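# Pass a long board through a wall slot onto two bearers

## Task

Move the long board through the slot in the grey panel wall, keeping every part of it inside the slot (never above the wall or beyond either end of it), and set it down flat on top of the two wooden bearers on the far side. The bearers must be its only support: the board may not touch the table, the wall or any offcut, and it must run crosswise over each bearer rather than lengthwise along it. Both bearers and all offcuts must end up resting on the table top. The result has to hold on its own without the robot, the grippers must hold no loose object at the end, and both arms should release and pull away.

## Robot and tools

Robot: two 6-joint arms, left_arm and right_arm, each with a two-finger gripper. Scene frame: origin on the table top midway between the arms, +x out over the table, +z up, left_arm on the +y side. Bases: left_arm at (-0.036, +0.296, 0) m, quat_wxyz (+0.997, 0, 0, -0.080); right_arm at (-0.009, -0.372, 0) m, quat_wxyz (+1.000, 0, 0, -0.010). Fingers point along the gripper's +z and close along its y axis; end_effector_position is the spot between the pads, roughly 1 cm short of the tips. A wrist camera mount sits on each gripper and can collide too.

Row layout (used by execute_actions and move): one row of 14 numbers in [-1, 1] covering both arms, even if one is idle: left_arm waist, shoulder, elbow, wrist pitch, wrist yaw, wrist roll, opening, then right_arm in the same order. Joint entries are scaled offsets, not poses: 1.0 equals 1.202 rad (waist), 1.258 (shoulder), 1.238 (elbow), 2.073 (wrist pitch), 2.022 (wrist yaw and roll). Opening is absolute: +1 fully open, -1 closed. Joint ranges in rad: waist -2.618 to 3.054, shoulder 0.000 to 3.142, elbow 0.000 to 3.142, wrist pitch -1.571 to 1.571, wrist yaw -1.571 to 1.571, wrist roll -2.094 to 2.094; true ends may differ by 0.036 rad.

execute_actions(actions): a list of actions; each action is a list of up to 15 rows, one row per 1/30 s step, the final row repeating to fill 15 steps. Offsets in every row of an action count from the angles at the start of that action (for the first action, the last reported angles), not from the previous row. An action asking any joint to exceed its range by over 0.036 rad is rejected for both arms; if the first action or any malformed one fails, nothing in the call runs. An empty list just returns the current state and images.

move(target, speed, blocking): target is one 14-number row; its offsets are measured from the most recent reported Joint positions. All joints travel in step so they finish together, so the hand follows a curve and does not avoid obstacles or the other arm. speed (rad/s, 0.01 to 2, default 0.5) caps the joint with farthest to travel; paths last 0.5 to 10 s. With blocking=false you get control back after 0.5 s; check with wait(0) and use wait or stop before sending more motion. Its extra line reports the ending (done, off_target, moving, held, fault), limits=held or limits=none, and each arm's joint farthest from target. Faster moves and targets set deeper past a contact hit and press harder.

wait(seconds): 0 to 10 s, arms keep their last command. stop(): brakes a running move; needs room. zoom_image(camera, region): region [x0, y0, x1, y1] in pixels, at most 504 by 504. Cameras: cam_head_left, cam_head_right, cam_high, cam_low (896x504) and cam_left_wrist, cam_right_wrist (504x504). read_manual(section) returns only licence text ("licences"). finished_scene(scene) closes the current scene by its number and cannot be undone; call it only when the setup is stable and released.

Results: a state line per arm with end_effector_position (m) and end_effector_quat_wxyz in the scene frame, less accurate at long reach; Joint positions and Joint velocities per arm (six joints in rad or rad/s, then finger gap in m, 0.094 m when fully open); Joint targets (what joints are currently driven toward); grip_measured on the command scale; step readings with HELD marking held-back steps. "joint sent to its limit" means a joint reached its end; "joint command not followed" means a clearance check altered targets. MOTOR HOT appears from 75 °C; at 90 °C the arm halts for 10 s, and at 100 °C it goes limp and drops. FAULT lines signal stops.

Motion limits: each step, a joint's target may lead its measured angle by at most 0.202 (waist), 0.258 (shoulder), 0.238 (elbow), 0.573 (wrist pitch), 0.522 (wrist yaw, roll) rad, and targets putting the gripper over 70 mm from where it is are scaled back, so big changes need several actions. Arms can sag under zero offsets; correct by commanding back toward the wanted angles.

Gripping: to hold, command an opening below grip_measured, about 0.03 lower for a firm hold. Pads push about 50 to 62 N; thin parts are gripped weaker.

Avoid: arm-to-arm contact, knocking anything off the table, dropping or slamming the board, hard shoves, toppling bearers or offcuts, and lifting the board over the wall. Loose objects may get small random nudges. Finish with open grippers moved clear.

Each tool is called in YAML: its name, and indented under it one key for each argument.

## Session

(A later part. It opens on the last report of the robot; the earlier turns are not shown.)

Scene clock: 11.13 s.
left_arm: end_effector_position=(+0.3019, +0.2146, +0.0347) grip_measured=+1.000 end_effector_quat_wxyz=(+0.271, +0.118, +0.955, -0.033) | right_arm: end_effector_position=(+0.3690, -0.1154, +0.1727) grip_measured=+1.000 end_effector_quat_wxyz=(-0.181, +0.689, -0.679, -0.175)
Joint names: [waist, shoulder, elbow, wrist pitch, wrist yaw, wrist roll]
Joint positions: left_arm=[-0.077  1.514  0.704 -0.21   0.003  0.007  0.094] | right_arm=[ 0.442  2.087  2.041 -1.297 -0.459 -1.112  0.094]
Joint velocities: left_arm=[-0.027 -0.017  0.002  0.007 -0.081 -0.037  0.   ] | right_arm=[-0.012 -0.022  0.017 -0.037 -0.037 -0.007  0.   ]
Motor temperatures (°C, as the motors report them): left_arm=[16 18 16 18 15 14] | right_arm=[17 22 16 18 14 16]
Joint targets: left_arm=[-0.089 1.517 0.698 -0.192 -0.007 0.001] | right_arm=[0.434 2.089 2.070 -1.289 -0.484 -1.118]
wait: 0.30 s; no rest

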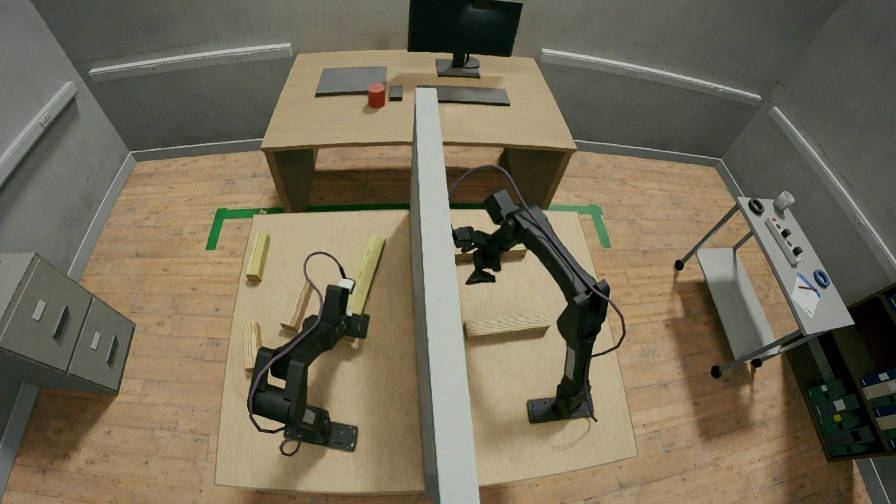

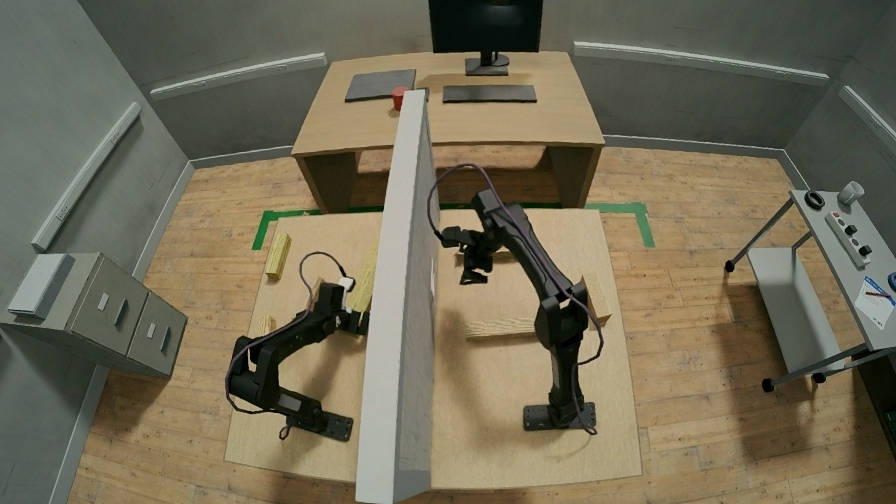

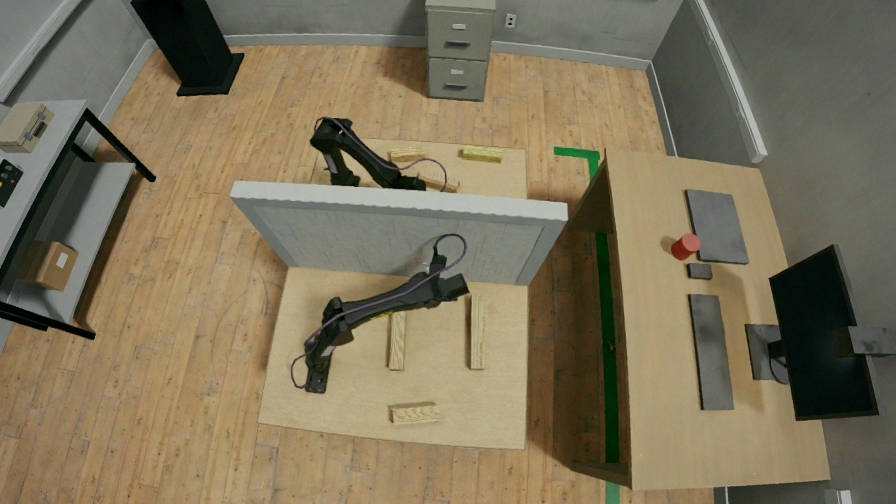

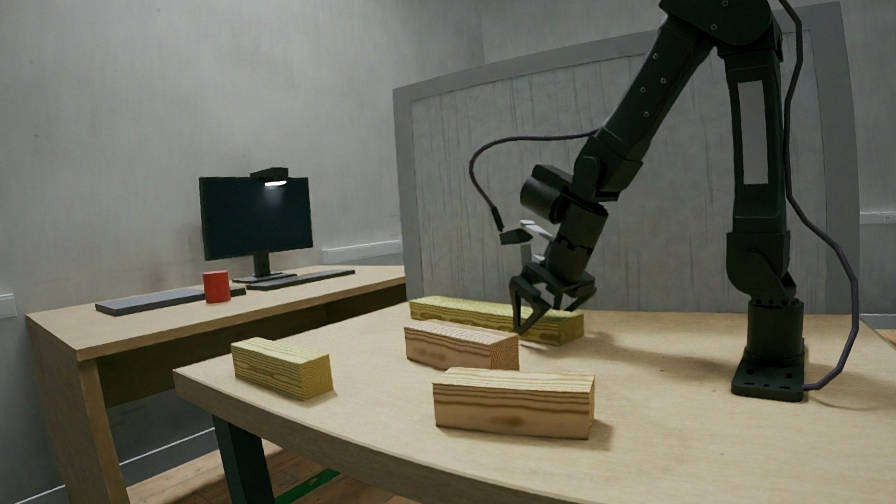

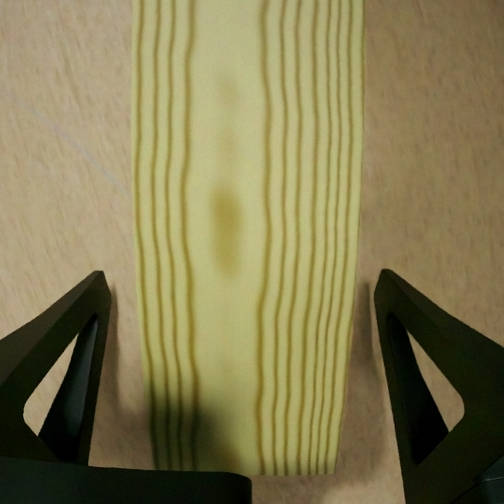

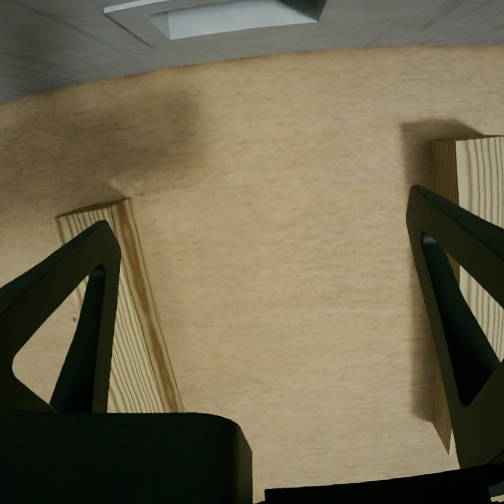

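execute_actions:
  actions:
    - [[-0.008,0.0024,-0.0048,0.0087,-0.0049,-0.003,0.85,-0.0067,0.0016,0.0234,0.0039,-0.0124,-0.0030,1.0],[-0.006,0.0024,-0.0048,0.0087,-0.0049,-0.003,0.70,-0.0067,0.0016,0.0234,0.0039,-0.0124,-0.0030,1.0],[-0.004,0.0024,-0.0048,0.0087,-0.0049,-0.003,0.58,-0.0067,0.0016,0.0234,0.0039,-0.0124,-0.0030,1.0],[-0.002,0.0024,-0.0048,0.0087,-0.0049,-0.003,0.50,-0.0067,0.0016,0.0234,0.0039,-0.0124,-0.0030,1.0],[0.0,0.0024,-0.0048,0.0087,-0.0049,-0.003,0.45,-0.0067,0.0016,0.0234,0.0039,-0.0124,-0.0030,1.0],[0.0,0.0024,-0.0048,0.0087,-0.0049,-0.003,0.41,-0.0067,0.0016,0.0234,0.0039,-0.0124,-0.0030,1.0],[0.0,0.0024,-0.0048,0.0087,-0.0049,-0.003,0.37,-0.0067,0.0016,0.0234,0.0039,-0.0124,-0.0030,1.0],[0.0,0.0024,-0.0048,0.0087,-0.0049,-0.003,0.33,-0.0067,0.0016,0.0234,0.0039,-0.0124,-0.0030,1.0],[0.0,0.0024,-0.0048,0.0087,-0.0049,-0.003,0.29,-0.0067,0.0016,0.0234,0.0039,-0.0124,-0.0030,1.0],[0.0,0.0024,-0.0048,0.0087,-0.0049,-0.003,0.25,-0.0067,0.0016,0.0234,0.0039,-0.0124,-0.0030,1.0],[0.0,0.0024,-0.0048,0.0087,-0.0049,-0.003,0.21,-0.0067,0.0016,0.0234,0.0039,-0.0124,-0.0030,1.0],[0.0,0.0024,-0.0048,0.0087,-0.0049,-0.003,0.16,-0.0067,0.0016,0.0234,0.0039,-0.0124,-0.0030,1.0],[0.0,0.0024,-0.0048,0.0087,-0.0049,-0.003,0.12,-0.0067,0.0016,0.0234,0.0039,-0.0124,-0.0030,1.0]]
    - [[0.0,-0.008,0.008,0.020,-0.0049,-0.003,0.12,-0.0067,0.0016,0.0234,0.0039,-0.0124,-0.0030,1.0],[0.0,-0.018,0.018,0.035,-0.0049,-0.003,0.12,-0.0067,0.0016,0.0234,0.0039,-0.0124,-0.0030,1.0],[0.0,-0.028,0.028,0.045,-0.0049,-0.003,0.12,-0.0067,0.0016,0.0234,0.0039,-0.0124,-0.0030,1.0],[0.0,-0.0298,0.0301,0.0400,-0.0049,-0.003,0.12,-0.0067,0.0016,0.0234,0.0039,-0.0124,-0.0030,1.0],[0.0,-0.0347,0.0359,0.0280,-0.0049,-0.003,0.12,-0.0067,0.0016,0.0234,0.0039,-0.0124,-0.0030,1.0],[0.0,-0.0421,0.0446,0.0138,-0.0049,-0.003,0.12,-0.0067,0.0016,0.0234,0.0039,-0.0124,-0.0030,1.0],[0.0,-0.0514,0.0555,-0.0003,-0.0049,-0.003,0.12,-0.0067,0.0016,0.0234,0.0039,-0.0124,-0.0030,1.0],[0.0,-0.0620,0.0679,-0.0152,-0.0049,-0.003,0.12,-0.0067,0.0016,0.0234,0.0039,-0.0124,-0.0030,1.0],[0.0,-0.0732,0.0811,-0.0300,-0.0049,-0.003,0.12,-0.0067,0.0016,0.0234,0.0039,-0.0124,-0.0030,1.0],[0.0,-0.0844,0.0942,-0.0441,-0.0049,-0.003,0.12,-0.0067,0.0016,0.0234,0.0039,-0.0124,-0.0030,1.0],[0.0,-0.0950,0.1066,-0.0565,-0.0049,-0.003,0.12,-0.0067,0.0016,0.0234,0.0039,-0.0124,-0.0030,1.0],[0.0,-0.1043,0.1175,-0.0664,-0.0049,-0.003,0.12,-0.0067,0.0016,0.0234,0.0039,-0.0124,-0.0030,1.0],[0.0,-0.1117,0.1262,-0.0729,-0.0049,-0.003,0.12,-0.0067,0.0016,0.0234,0.0039,-0.0124,-0.0030,1.0],[0.0,-0.1166,0.1320,-0.0753,-0.0049,-0.003,0.12,-0.0067,0.0016,0.0234,0.0039,-0.0124,-0.0030,1.0],[0.0,-0.1184,0.1341,-0.0753,-0.0049,-0.003,0.12,-0.0067,0.0016,0.0234,0.0039,-0.0124,-0.0030,1.0]]

wait:
  seconds: 0.4

zoom_image:
  camera: "cam_low"
  region: [390, 210, 650, 360]

Scene clock: 13.90 s.
left_arm: end_effector_position=(+0.3047, +0.2138, +0.0795) grip_measured=+0.343 end_effector_quat_wxyz=(+0.283, +0.116, +0.951, -0.035) | right_arm: end_effector_position=(+0.3691, -0.1153, +0.1727) grip_measured=+1.000 end_effector_quat_wxyz=(-0.181, +0.689, -0.679, -0.175)
Joint names: [waist, shoulder, elbow, wrist pitch, wrist yaw, wrist roll]
Joint positions: left_arm=[-0.077  1.419  0.806 -0.38   0.004  0.005  0.063] | right_arm=[ 0.442  2.087  2.041 -1.296 -0.459 -1.112  0.094]
Joint velocities: left_arm=[ 0.007 -0.305  0.315 -0.286 -0.022 -0.037  0.   ] | right_arm=[ 0.017 -0.027 -0.012 -0.022 -0.022  0.037  0.   ]
Motor temperatures (°C, as the motors report them): left_arm=[16 18 17 18 15 14] | right_arm=[17 22 17 18 14 16]
Joint targets: left_arm=[-0.077 1.365 0.871 -0.357 -0.006 -0.000] | right_arm=[0.434 2.089 2.070 -1.288 -0.484 -1.118]
Step readings (joint positions; steps 1 to 15: 1st action; 16 to 30: 2nd action):
0: left_arm=[-0.077 1.514 0.704 -0.201 0.002 0.006] | right_arm=[0.442 2.087 2.041 -1.297 -0.459 -1.112]
1: left_arm=[-0.077 1.514 0.704 -0.201 0.002 0.006] | right_arm=[0.442 2.087 2.041 -1.297 -0.459 -1.112]
2: left_arm=[-0.077 1.514 0.704 -0.201 0.002 0.006] | right_arm=[0.442 2.087 2.041 -1.297 -0.459 -1.112]
4: left_arm=[-0.077 1.514 0.704 -0.201 0.002 0.006] | right_arm=[0.442 2.087 2.041 -1.297 -0.459 -1.112]
8: left_arm=[-0.077 1.514 0.704 -0.201 0.004 0.006] | right_arm=[0.442 2.087 2.041 -1.296 -0.459 -1.112]
15: left_arm=[-0.077 1.514 0.704 -0.201 0.004 0.006] | right_arm=[0.442 2.087 2.041 -1.296 -0.459 -1.112]
16: left_arm=[-0.077 1.514 0.704 -0.200 0.004 0.006] | right_arm=[0.442 2.087 2.041 -1.296 -0.459 -1.112]
17: left_arm=[-0.077 1.514 0.704 -0.197 0.004 0.006] | right_arm=[0.442 2.087 2.041 -1.296 -0.459 -1.112]
19: left_arm=[-0.077 1.514 0.704 -0.192 0.004 0.006] | right_arm=[0.442 2.087 2.041 -1.296 -0.459 -1.112]
23: left_arm=[-0.077 1.504 0.714 -0.220 0.004 0.005] | right_arm=[0.442 2.087 2.041 -1.296 -0.459 -1.112]
30: Joint positions above

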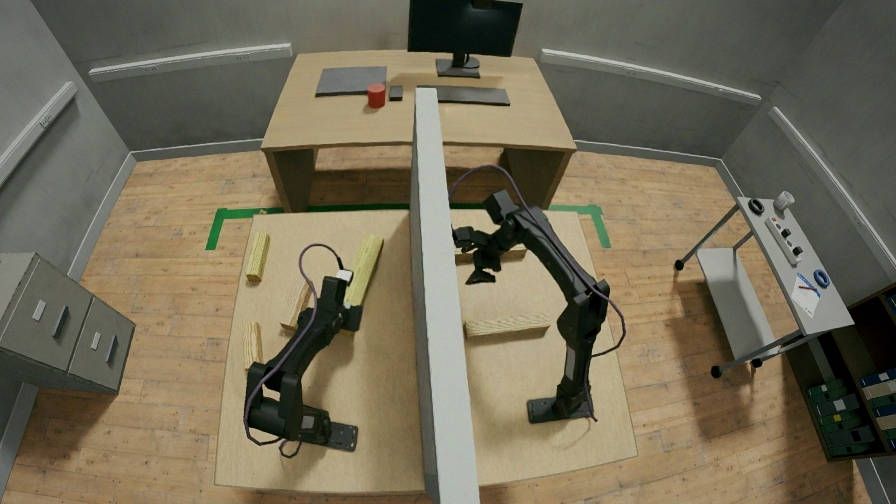

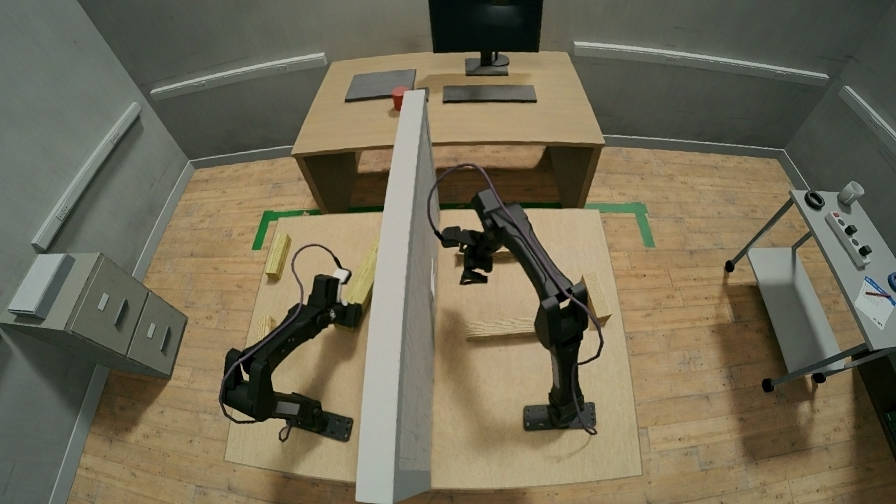

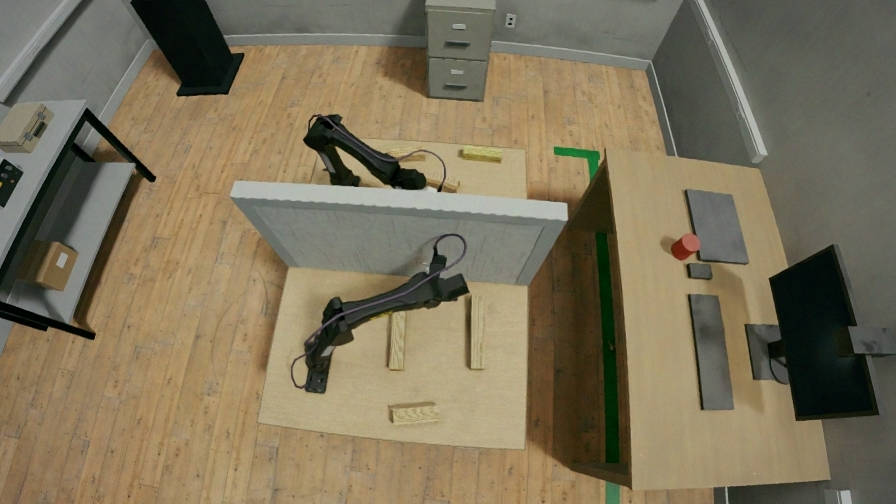

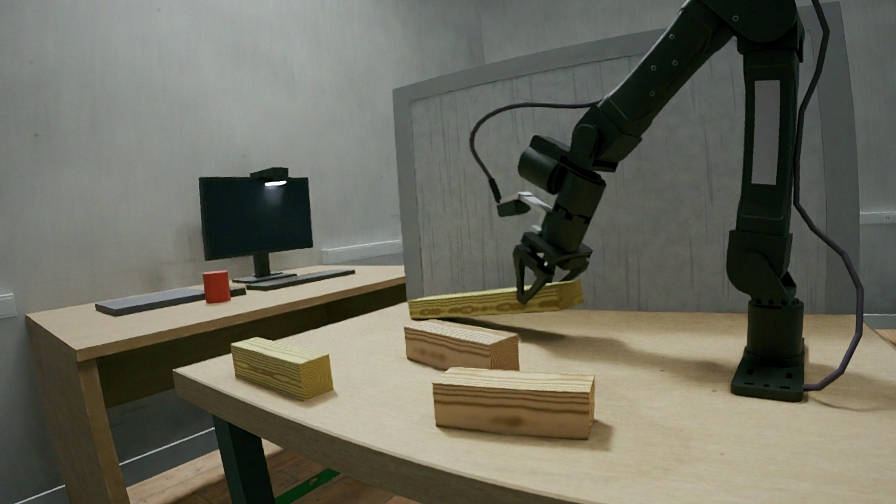

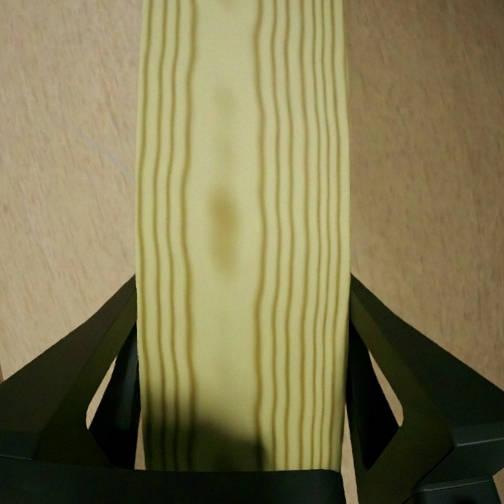

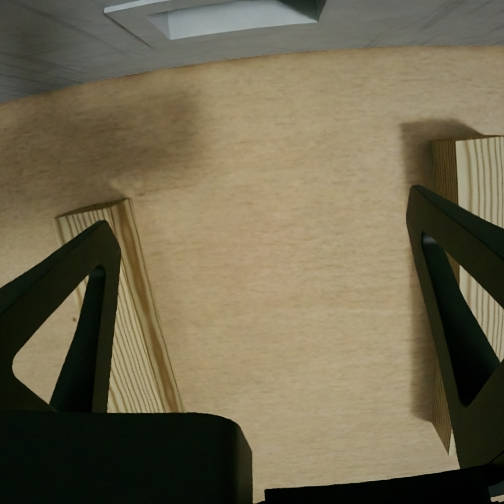

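Scene clock: 14.30 s.
left_arm: end_effector_position=(+0.3057, +0.2136, +0.0886) grip_measured=+0.343 end_effector_quat_wxyz=(+0.288, +0.116, +0.950, -0.035) | right_arm: end_effector_position=(+0.3691, -0.1153, +0.1727) grip_measured=+1.000 end_effector_quat_wxyz=(-0.181, +0.689, -0.679, -0.175)
Joint names: [waist, shoulder, elbow, wrist pitch, wrist yaw, wrist roll]
Joint positions: left_arm=[-0.077  1.402  0.825 -0.405  0.004  0.004  0.063] | right_arm=[ 0.442  2.087  2.041 -1.296 -0.459 -1.112  0.094]
Joint velocities: left_arm=[-0.002 -0.012 -0.002  0.037 -0.007 -0.051 -0.001] | right_arm=[-0.007 -0.017 -0.002 -0.022  0.007  0.037  0.   ]
Motor temperatures (°C, as the motors report them): left_arm=[16 18 17 18 15 14] | right_arm=[17 22 17 18 14 16]
Joint targets: left_arm=[-0.077 1.364 0.871 -0.357 -0.006 -0.001] | right_arm=[0.434 2.089 2.070 -1.288 -0.484 -1.118]
wait: 0.40 s; at rest by 0.37 s

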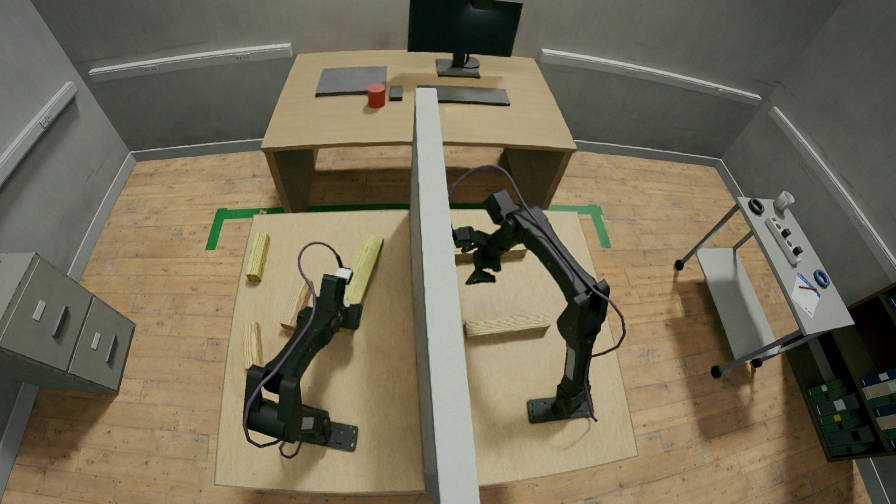

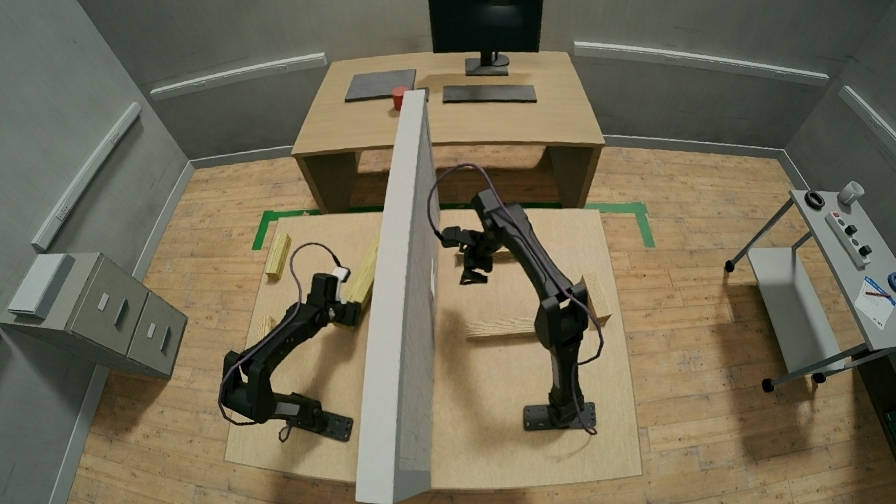

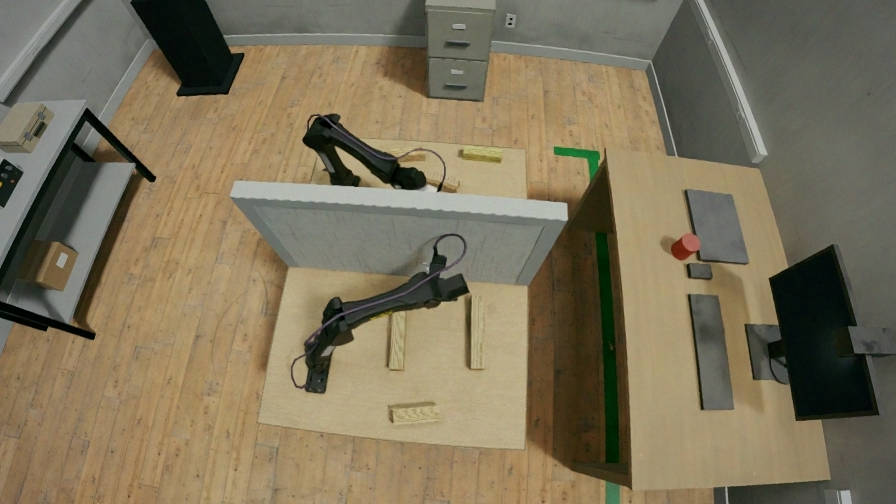

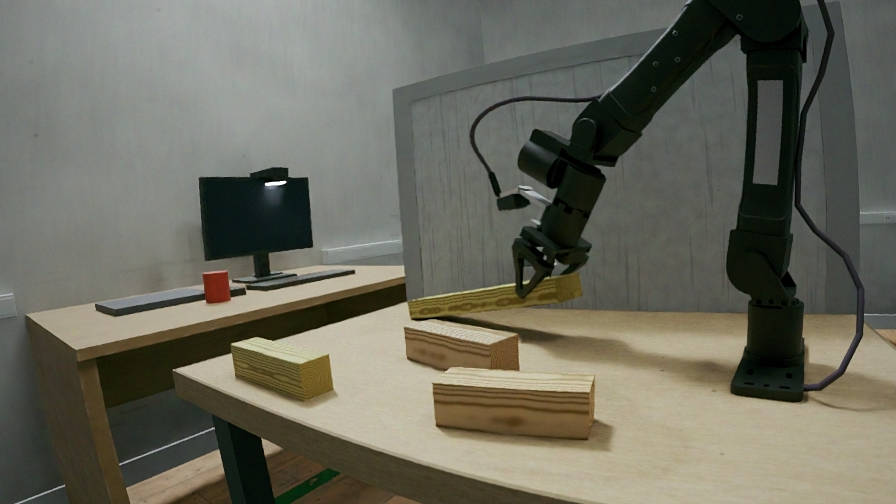

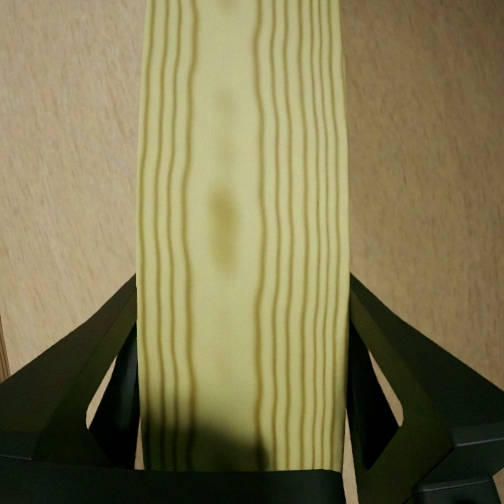

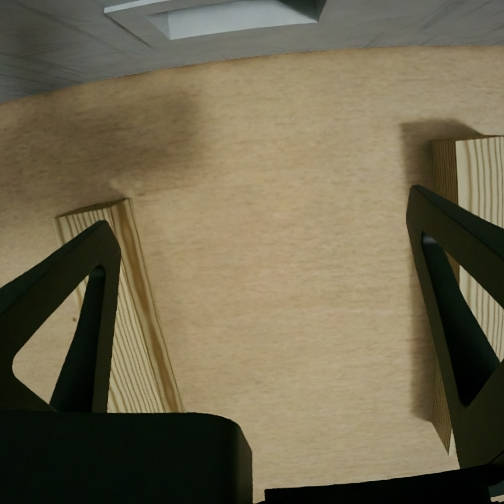

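Region (390, 210, 650, 360) of cam_low's 896x504 image, scaled by 1.938, with more detail than that image has; it fills the top 291 rows of this view, and the rest is white.

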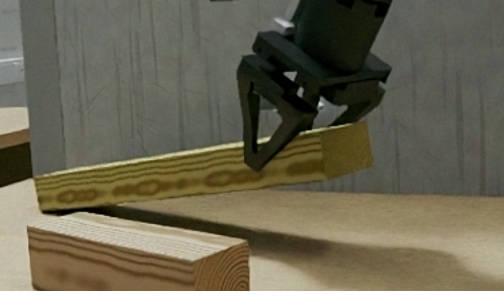

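execute_actions:
  actions:
    - [[0.0,-0.0302,0.0372,0.028,-0.0049,-0.0025,0.12,-0.0067,0.0016,0.0234,0.0039,-0.0124,-0.0030,1.0],[0.0,-0.0302,0.0372,0.034,-0.0049,-0.0025,0.12,-0.0067,0.0016,0.0234,0.0039,-0.0124,-0.0030,1.0],[0.0,-0.0302,0.0372,0.041,-0.0049,-0.0025,0.12,-0.0067,0.0016,0.0234,0.0039,-0.0124,-0.0030,1.0],[0.0,-0.0302,0.0372,0.049,-0.0049,-0.0025,0.12,-0.0067,0.0016,0.0234,0.0039,-0.0124,-0.0030,1.0],[0.0,-0.0302,0.0372,0.058,-0.0049,-0.0025,0.12,-0.0067,0.0016,0.0234,0.0039,-0.0124,-0.0030,1.0],[0.0,-0.0302,0.0372,0.067,-0.0049,-0.0025,0.12,-0.0067,0.0016,0.0234,0.0039,-0.0124,-0.0030,1.0],[0.0,-0.0302,0.0372,0.076,-0.0049,-0.0025,0.12,-0.0067,0.0016,0.0234,0.0039,-0.0124,-0.0030,1.0],[0.0,-0.0302,0.0372,0.085,-0.0049,-0.0025,0.12,-0.0067,0.0016,0.0234,0.0039,-0.0124,-0.0030,1.0],[0.0,-0.0302,0.0372,0.094,-0.0049,-0.0025,0.12,-0.0067,0.0016,0.0234,0.0039,-0.0124,-0.0030,1.0],[0.0,-0.0302,0.0372,0.103,-0.0049,-0.0025,0.12,-0.0067,0.0016,0.0234,0.0039,-0.0124,-0.0030,1.0],[0.0,-0.0302,0.0372,0.112,-0.0049,-0.0025,0.12,-0.0067,0.0016,0.0234,0.0039,-0.0124,-0.0030,1.0],[0.0,-0.0302,0.0372,0.120,-0.0049,-0.0025,0.12,-0.0067,0.0016,0.0234,0.0039,-0.0124,-0.0030,1.0],[0.0,-0.0302,0.0372,0.127,-0.0049,-0.0025,0.12,-0.0067,0.0016,0.0234,0.0039,-0.0124,-0.0030,1.0],[0.0,-0.0302,0.0372,0.132,-0.0049,-0.0025,0.12,-0.0067,0.0016,0.0234,0.0039,-0.0124,-0.0030,1.0],[0.0,-0.0302,0.0372,0.135,-0.0049,-0.0025,0.12,-0.0067,0.0016,0.0234,0.0039,-0.0124,-0.0030,1.0]]

wait:
  seconds: 0.4

zoom_image:
  camera: "cam_low"
  region: [370, 190, 650, 350]

Scene clock: 16.20 s.
left_arm: end_effector_position=(+0.3273, +0.2084, +0.1053) grip_measured=+0.343 end_effector_quat_wxyz=(+0.340, +0.114, +0.932, -0.042) | right_arm: end_effector_position=(+0.3691, -0.1153, +0.1727) grip_measured=+1.000 end_effector_quat_wxyz=(-0.181, +0.689, -0.679, -0.175)
Joint names: [waist, shoulder, elbow, wrist pitch, wrist yaw, wrist roll]
Joint positions: left_arm=[-0.077  1.402  0.825 -0.293  0.004  0.004  0.063] | right_arm=[ 0.442  2.087  2.041 -1.296 -0.459 -1.112  0.094]
Joint velocities: left_arm=[-0.022 -0.017  0.012  0.476 -0.007  0.022  0.001] | right_arm=[-0.002 -0.007  0.017  0.037  0.037 -0.051  0.   ]
Motor temperatures (°C, as the motors report them): left_arm=[16 19 17 19 15 14] | right_arm=[17 23 17 18 14 16]
Joint targets: left_arm=[-0.077 1.364 0.871 -0.125 -0.006 -0.001] | right_arm=[0.434 2.089 2.070 -1.288 -0.484 -1.118]
Step readings (joint positions):
0: left_arm=[-0.077 1.402 0.825 -0.405 0.004 0.004] | right_arm=[0.442 2.087 2.041 -1.296 -0.459 -1.112]
1: left_arm=[-0.077 1.402 0.825 -0.405 0.004 0.004] | right_arm=[0.442 2.087 2.041 -1.296 -0.459 -1.112]
2: left_arm=[-0.077 1.402 0.825 -0.405 0.004 0.004] | right_arm=[0.442 2.087 2.041 -1.296 -0.459 -1.112]
4: left_arm=[-0.077 1.402 0.825 -0.402 0.004 0.004] | right_arm=[0.442 2.087 2.041 -1.296 -0.459 -1.112]
8: left_arm=[-0.077 1.402 0.825 -0.385 0.004 0.004] | right_arm=[0.442 2.087 2.041 -1.296 -0.459 -1.112]
15: Joint positions above

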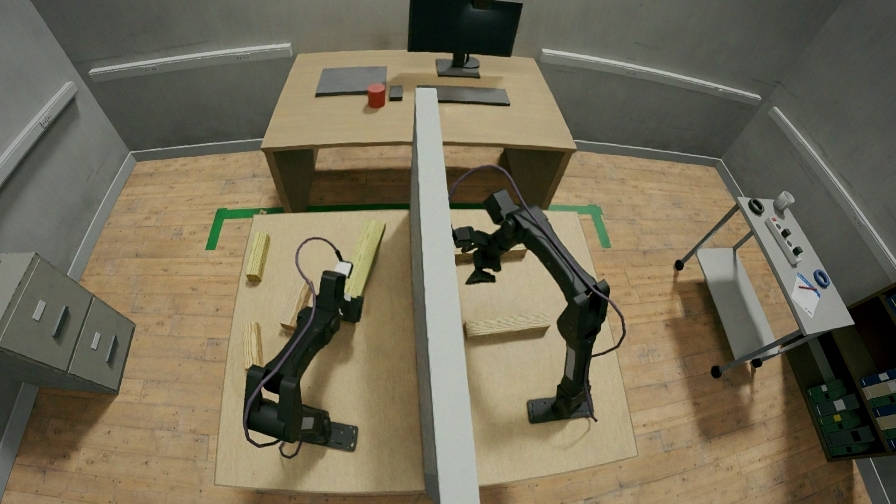

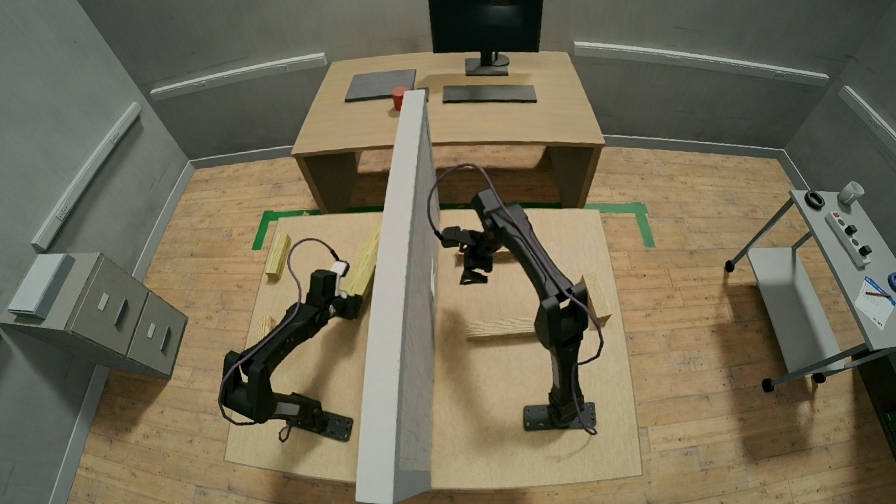

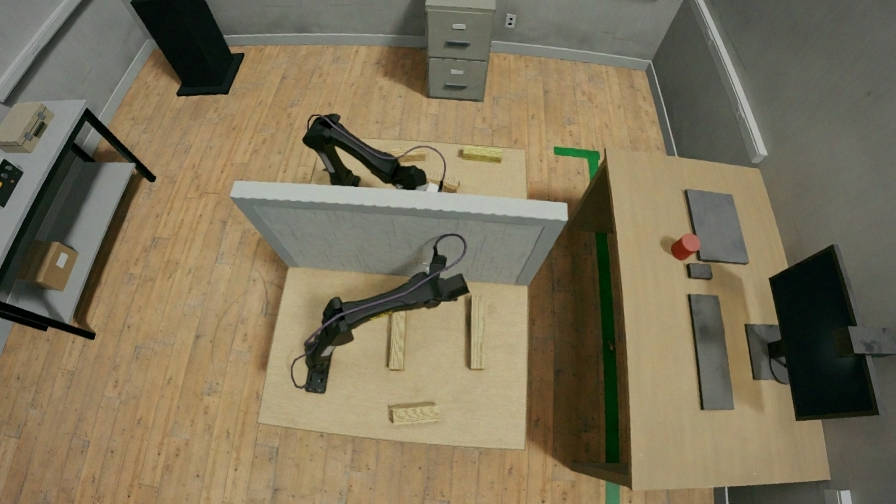

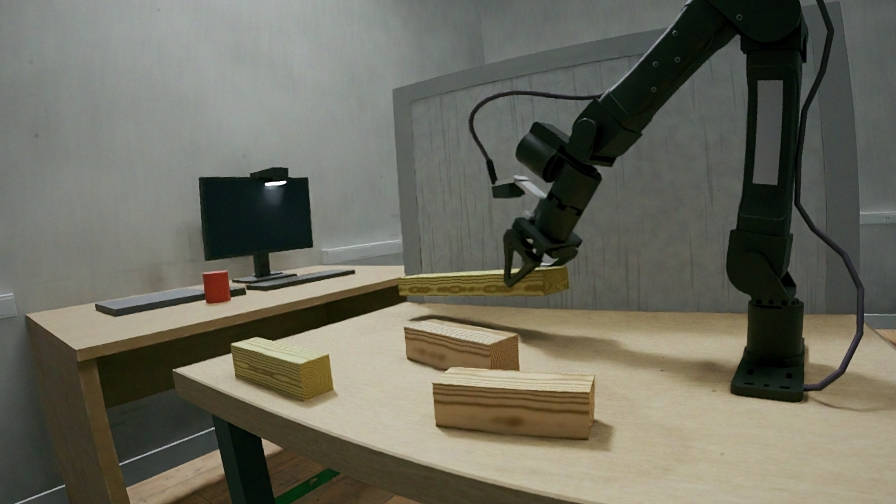

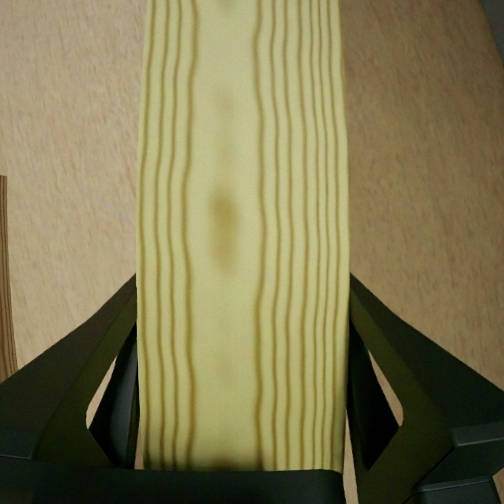

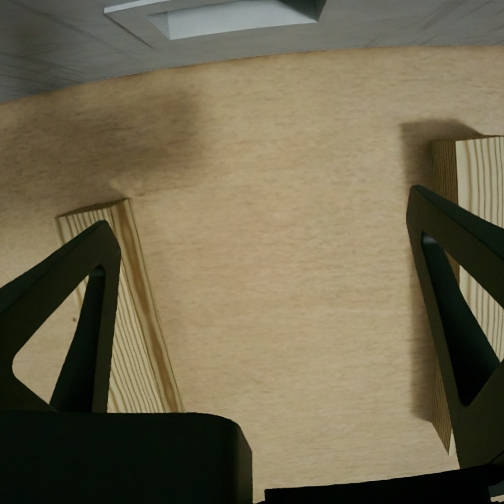

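Scene clock: 16.60 s.
left_arm: end_effector_position=(+0.3361, +0.2063, +0.1133) grip_measured=+0.343 end_effector_quat_wxyz=(+0.363, +0.113, +0.924, -0.044) | right_arm: end_effector_position=(+0.3691, -0.1153, +0.1727) grip_measured=+1.000 end_effector_quat_wxyz=(-0.181, +0.689, -0.679, -0.175)
Joint names: [waist, shoulder, elbow, wrist pitch, wrist yaw, wrist roll]
Joint positions: left_arm=[-0.077  1.402  0.825 -0.245  0.004  0.004  0.063] | right_arm=[ 0.442  2.087  2.041 -1.296 -0.459 -1.112  0.094]
Joint velocities: left_arm=[-0.012  0.017 -0.012  0.007 -0.051  0.051  0.001] | right_arm=[ 0.012 -0.007 -0.012  0.037 -0.022 -0.095  0.   ]
Motor temperatures (°C, as the motors report them): left_arm=[16 19 17 19 15 14] | right_arm=[17 23 17 18 14 16]
Joint targets: left_arm=[-0.077 1.364 0.871 -0.125 -0.006 -0.001] | right_arm=[0.434 2.089 2.070 -1.288 -0.484 -1.118]
wait: 0.40 s; no rest

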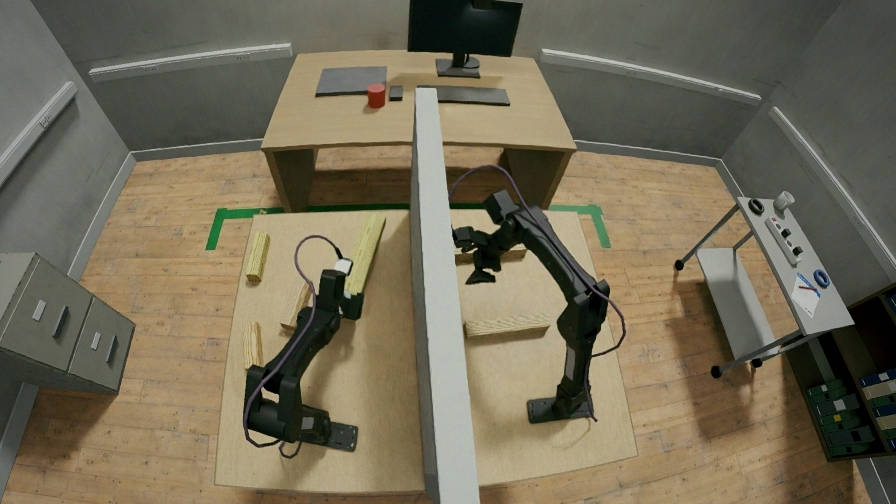

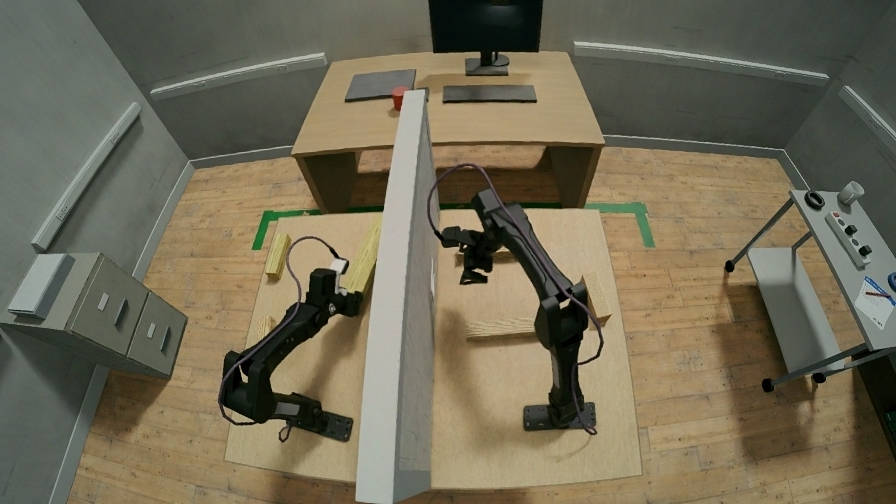

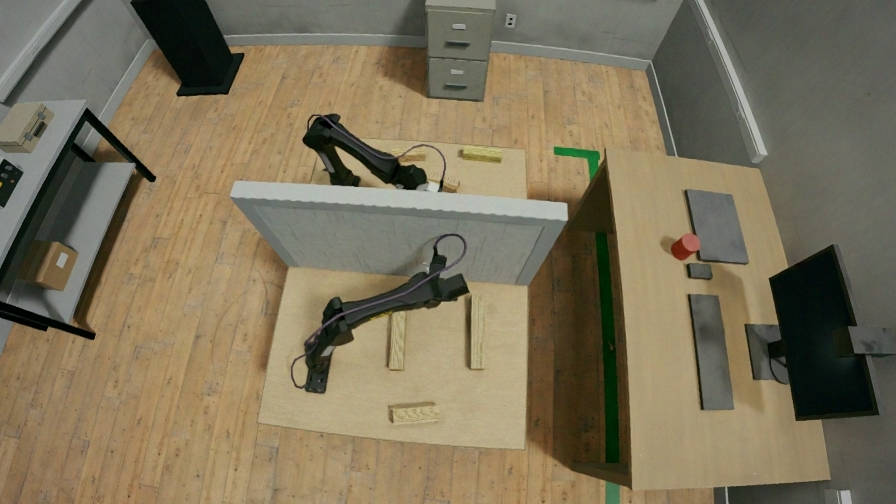

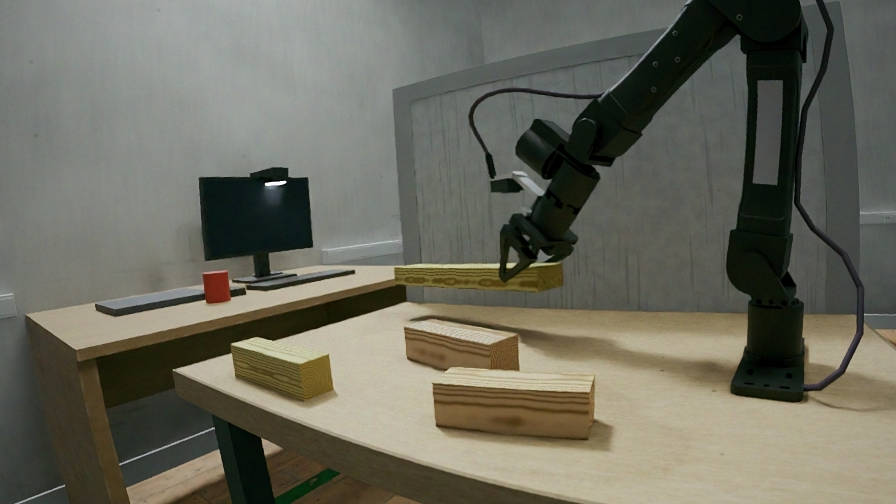

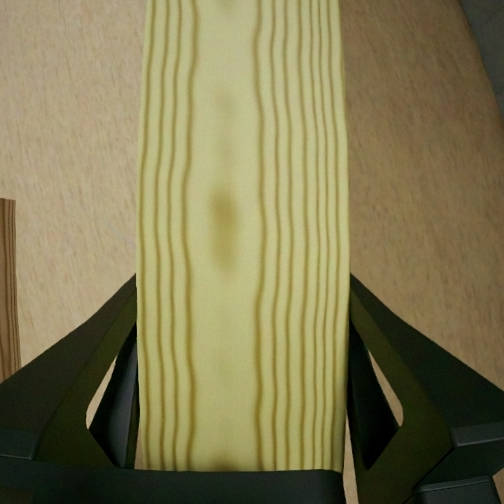

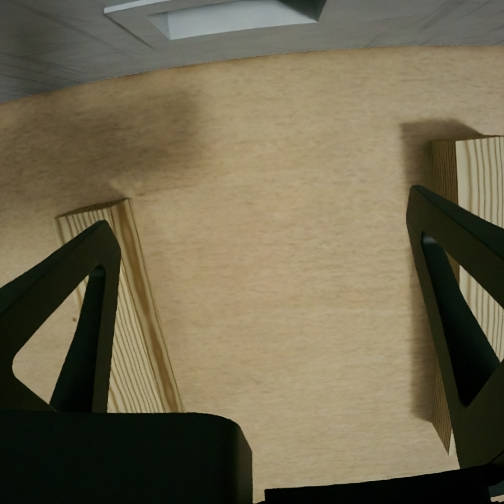

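Region (370, 190, 650, 350) of cam_low's 896x504 image, scaled by 1.800, with more detail than that image has; it fills the top 288 rows of this view, and the rest is white.

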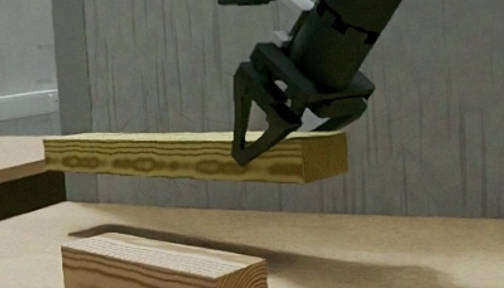

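execute_actions:
  actions: []

Scene clock: 17.17 s.
left_arm: end_effector_position=(+0.3361, +0.2063, +0.1133) grip_measured=+0.343 end_effector_quat_wxyz=(+0.363, +0.113, +0.924, -0.044) | right_arm: end_effector_position=(+0.3691, -0.1153, +0.1727) grip_measured=+1.000 end_effector_quat_wxyz=(-0.181, +0.689, -0.679, -0.175)
Joint names: [waist, shoulder, elbow, wrist pitch, wrist yaw, wrist roll]
Joint positions: left_arm=[-0.077  1.402  0.825 -0.245  0.004  0.004  0.063] | right_arm=[ 0.442  2.087  2.041 -1.296 -0.459 -1.112  0.094]
Joint velocities: left_arm=[-0.007  0.022 -0.007 -0.066 -0.037  0.022 -0.001] | right_arm=[-0.002 -0.022 -0.022  0.007 -0.007 -0.022  0.   ]
Motor temperatures (°C, as the motors report them): left_arm=[16 19 17 19 15 14] | right_arm=[17 23 17 18 14 16]
Joint targets: left_arm=[-0.077 1.364 0.871 -0.125 -0.006 -0.001] | right_arm=[0.434 2.089 2.070 -1.288 -0.484 -1.118]

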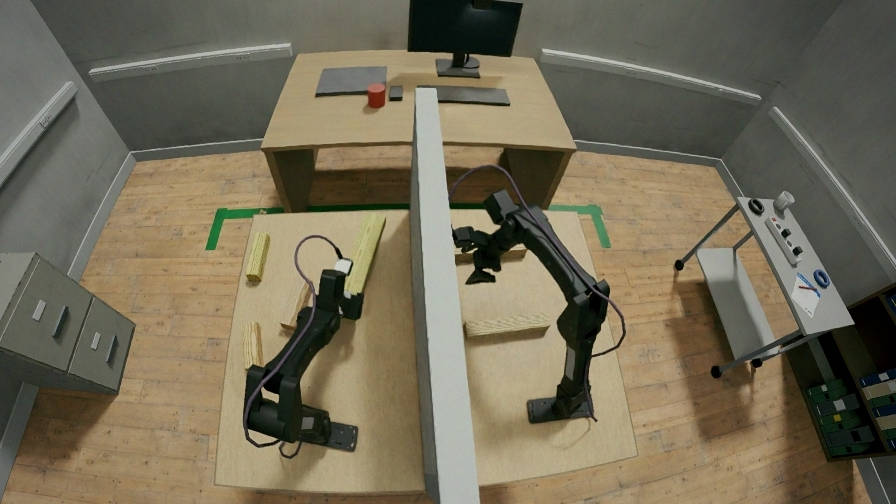

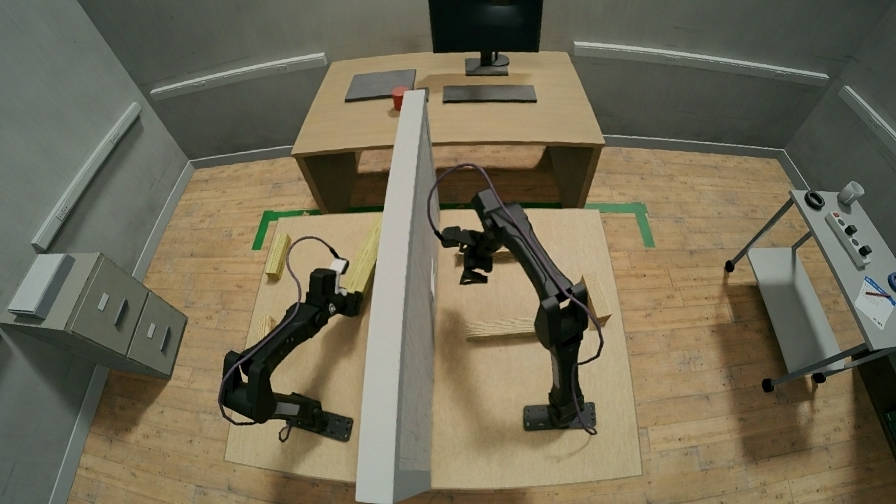

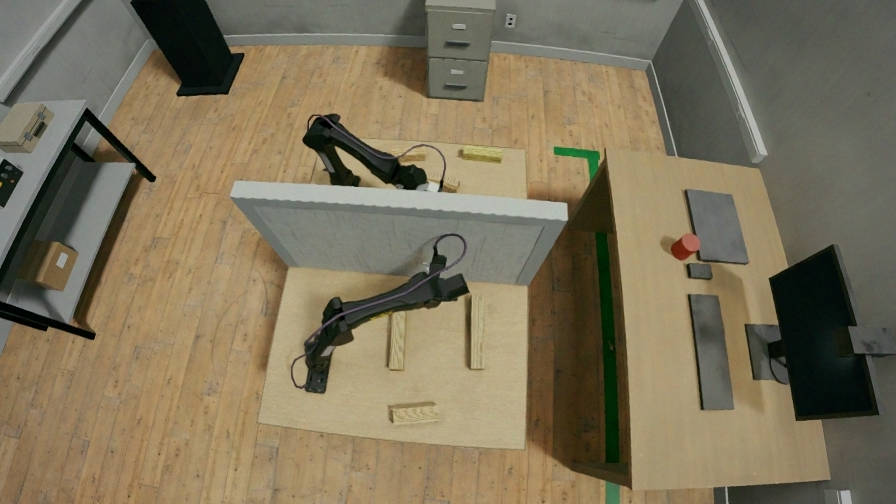

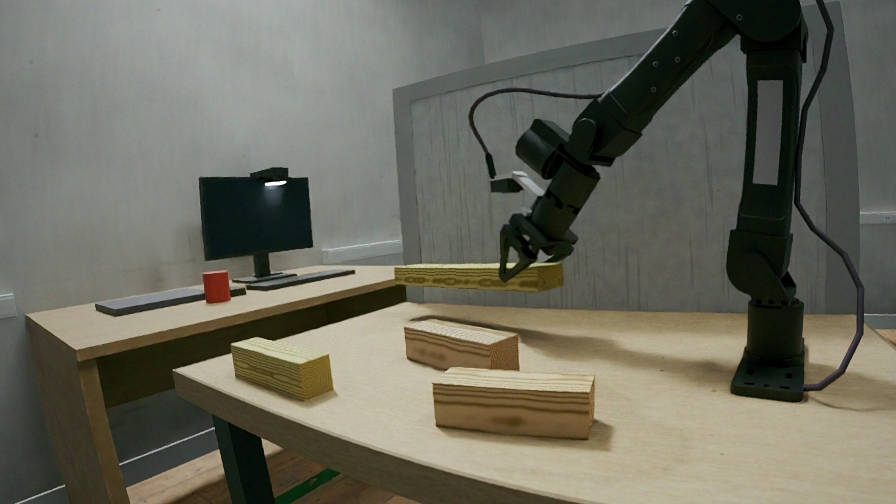

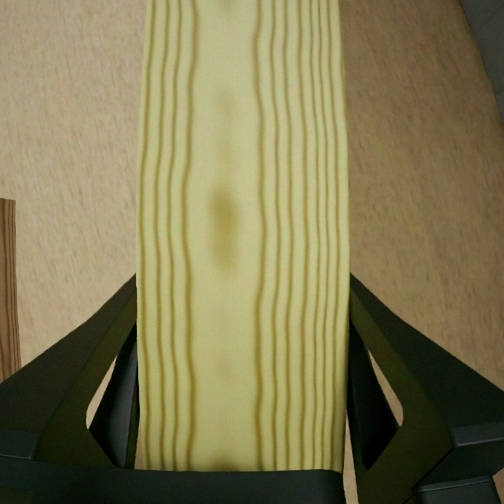

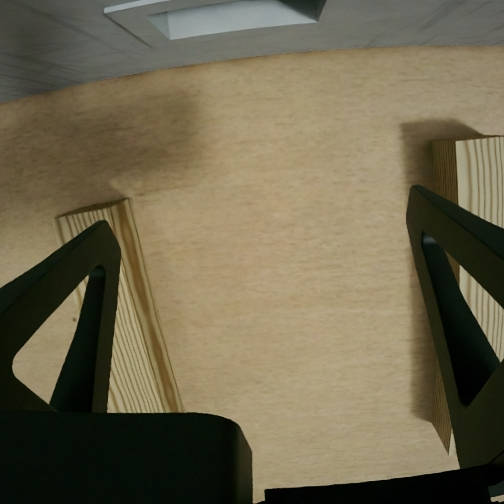

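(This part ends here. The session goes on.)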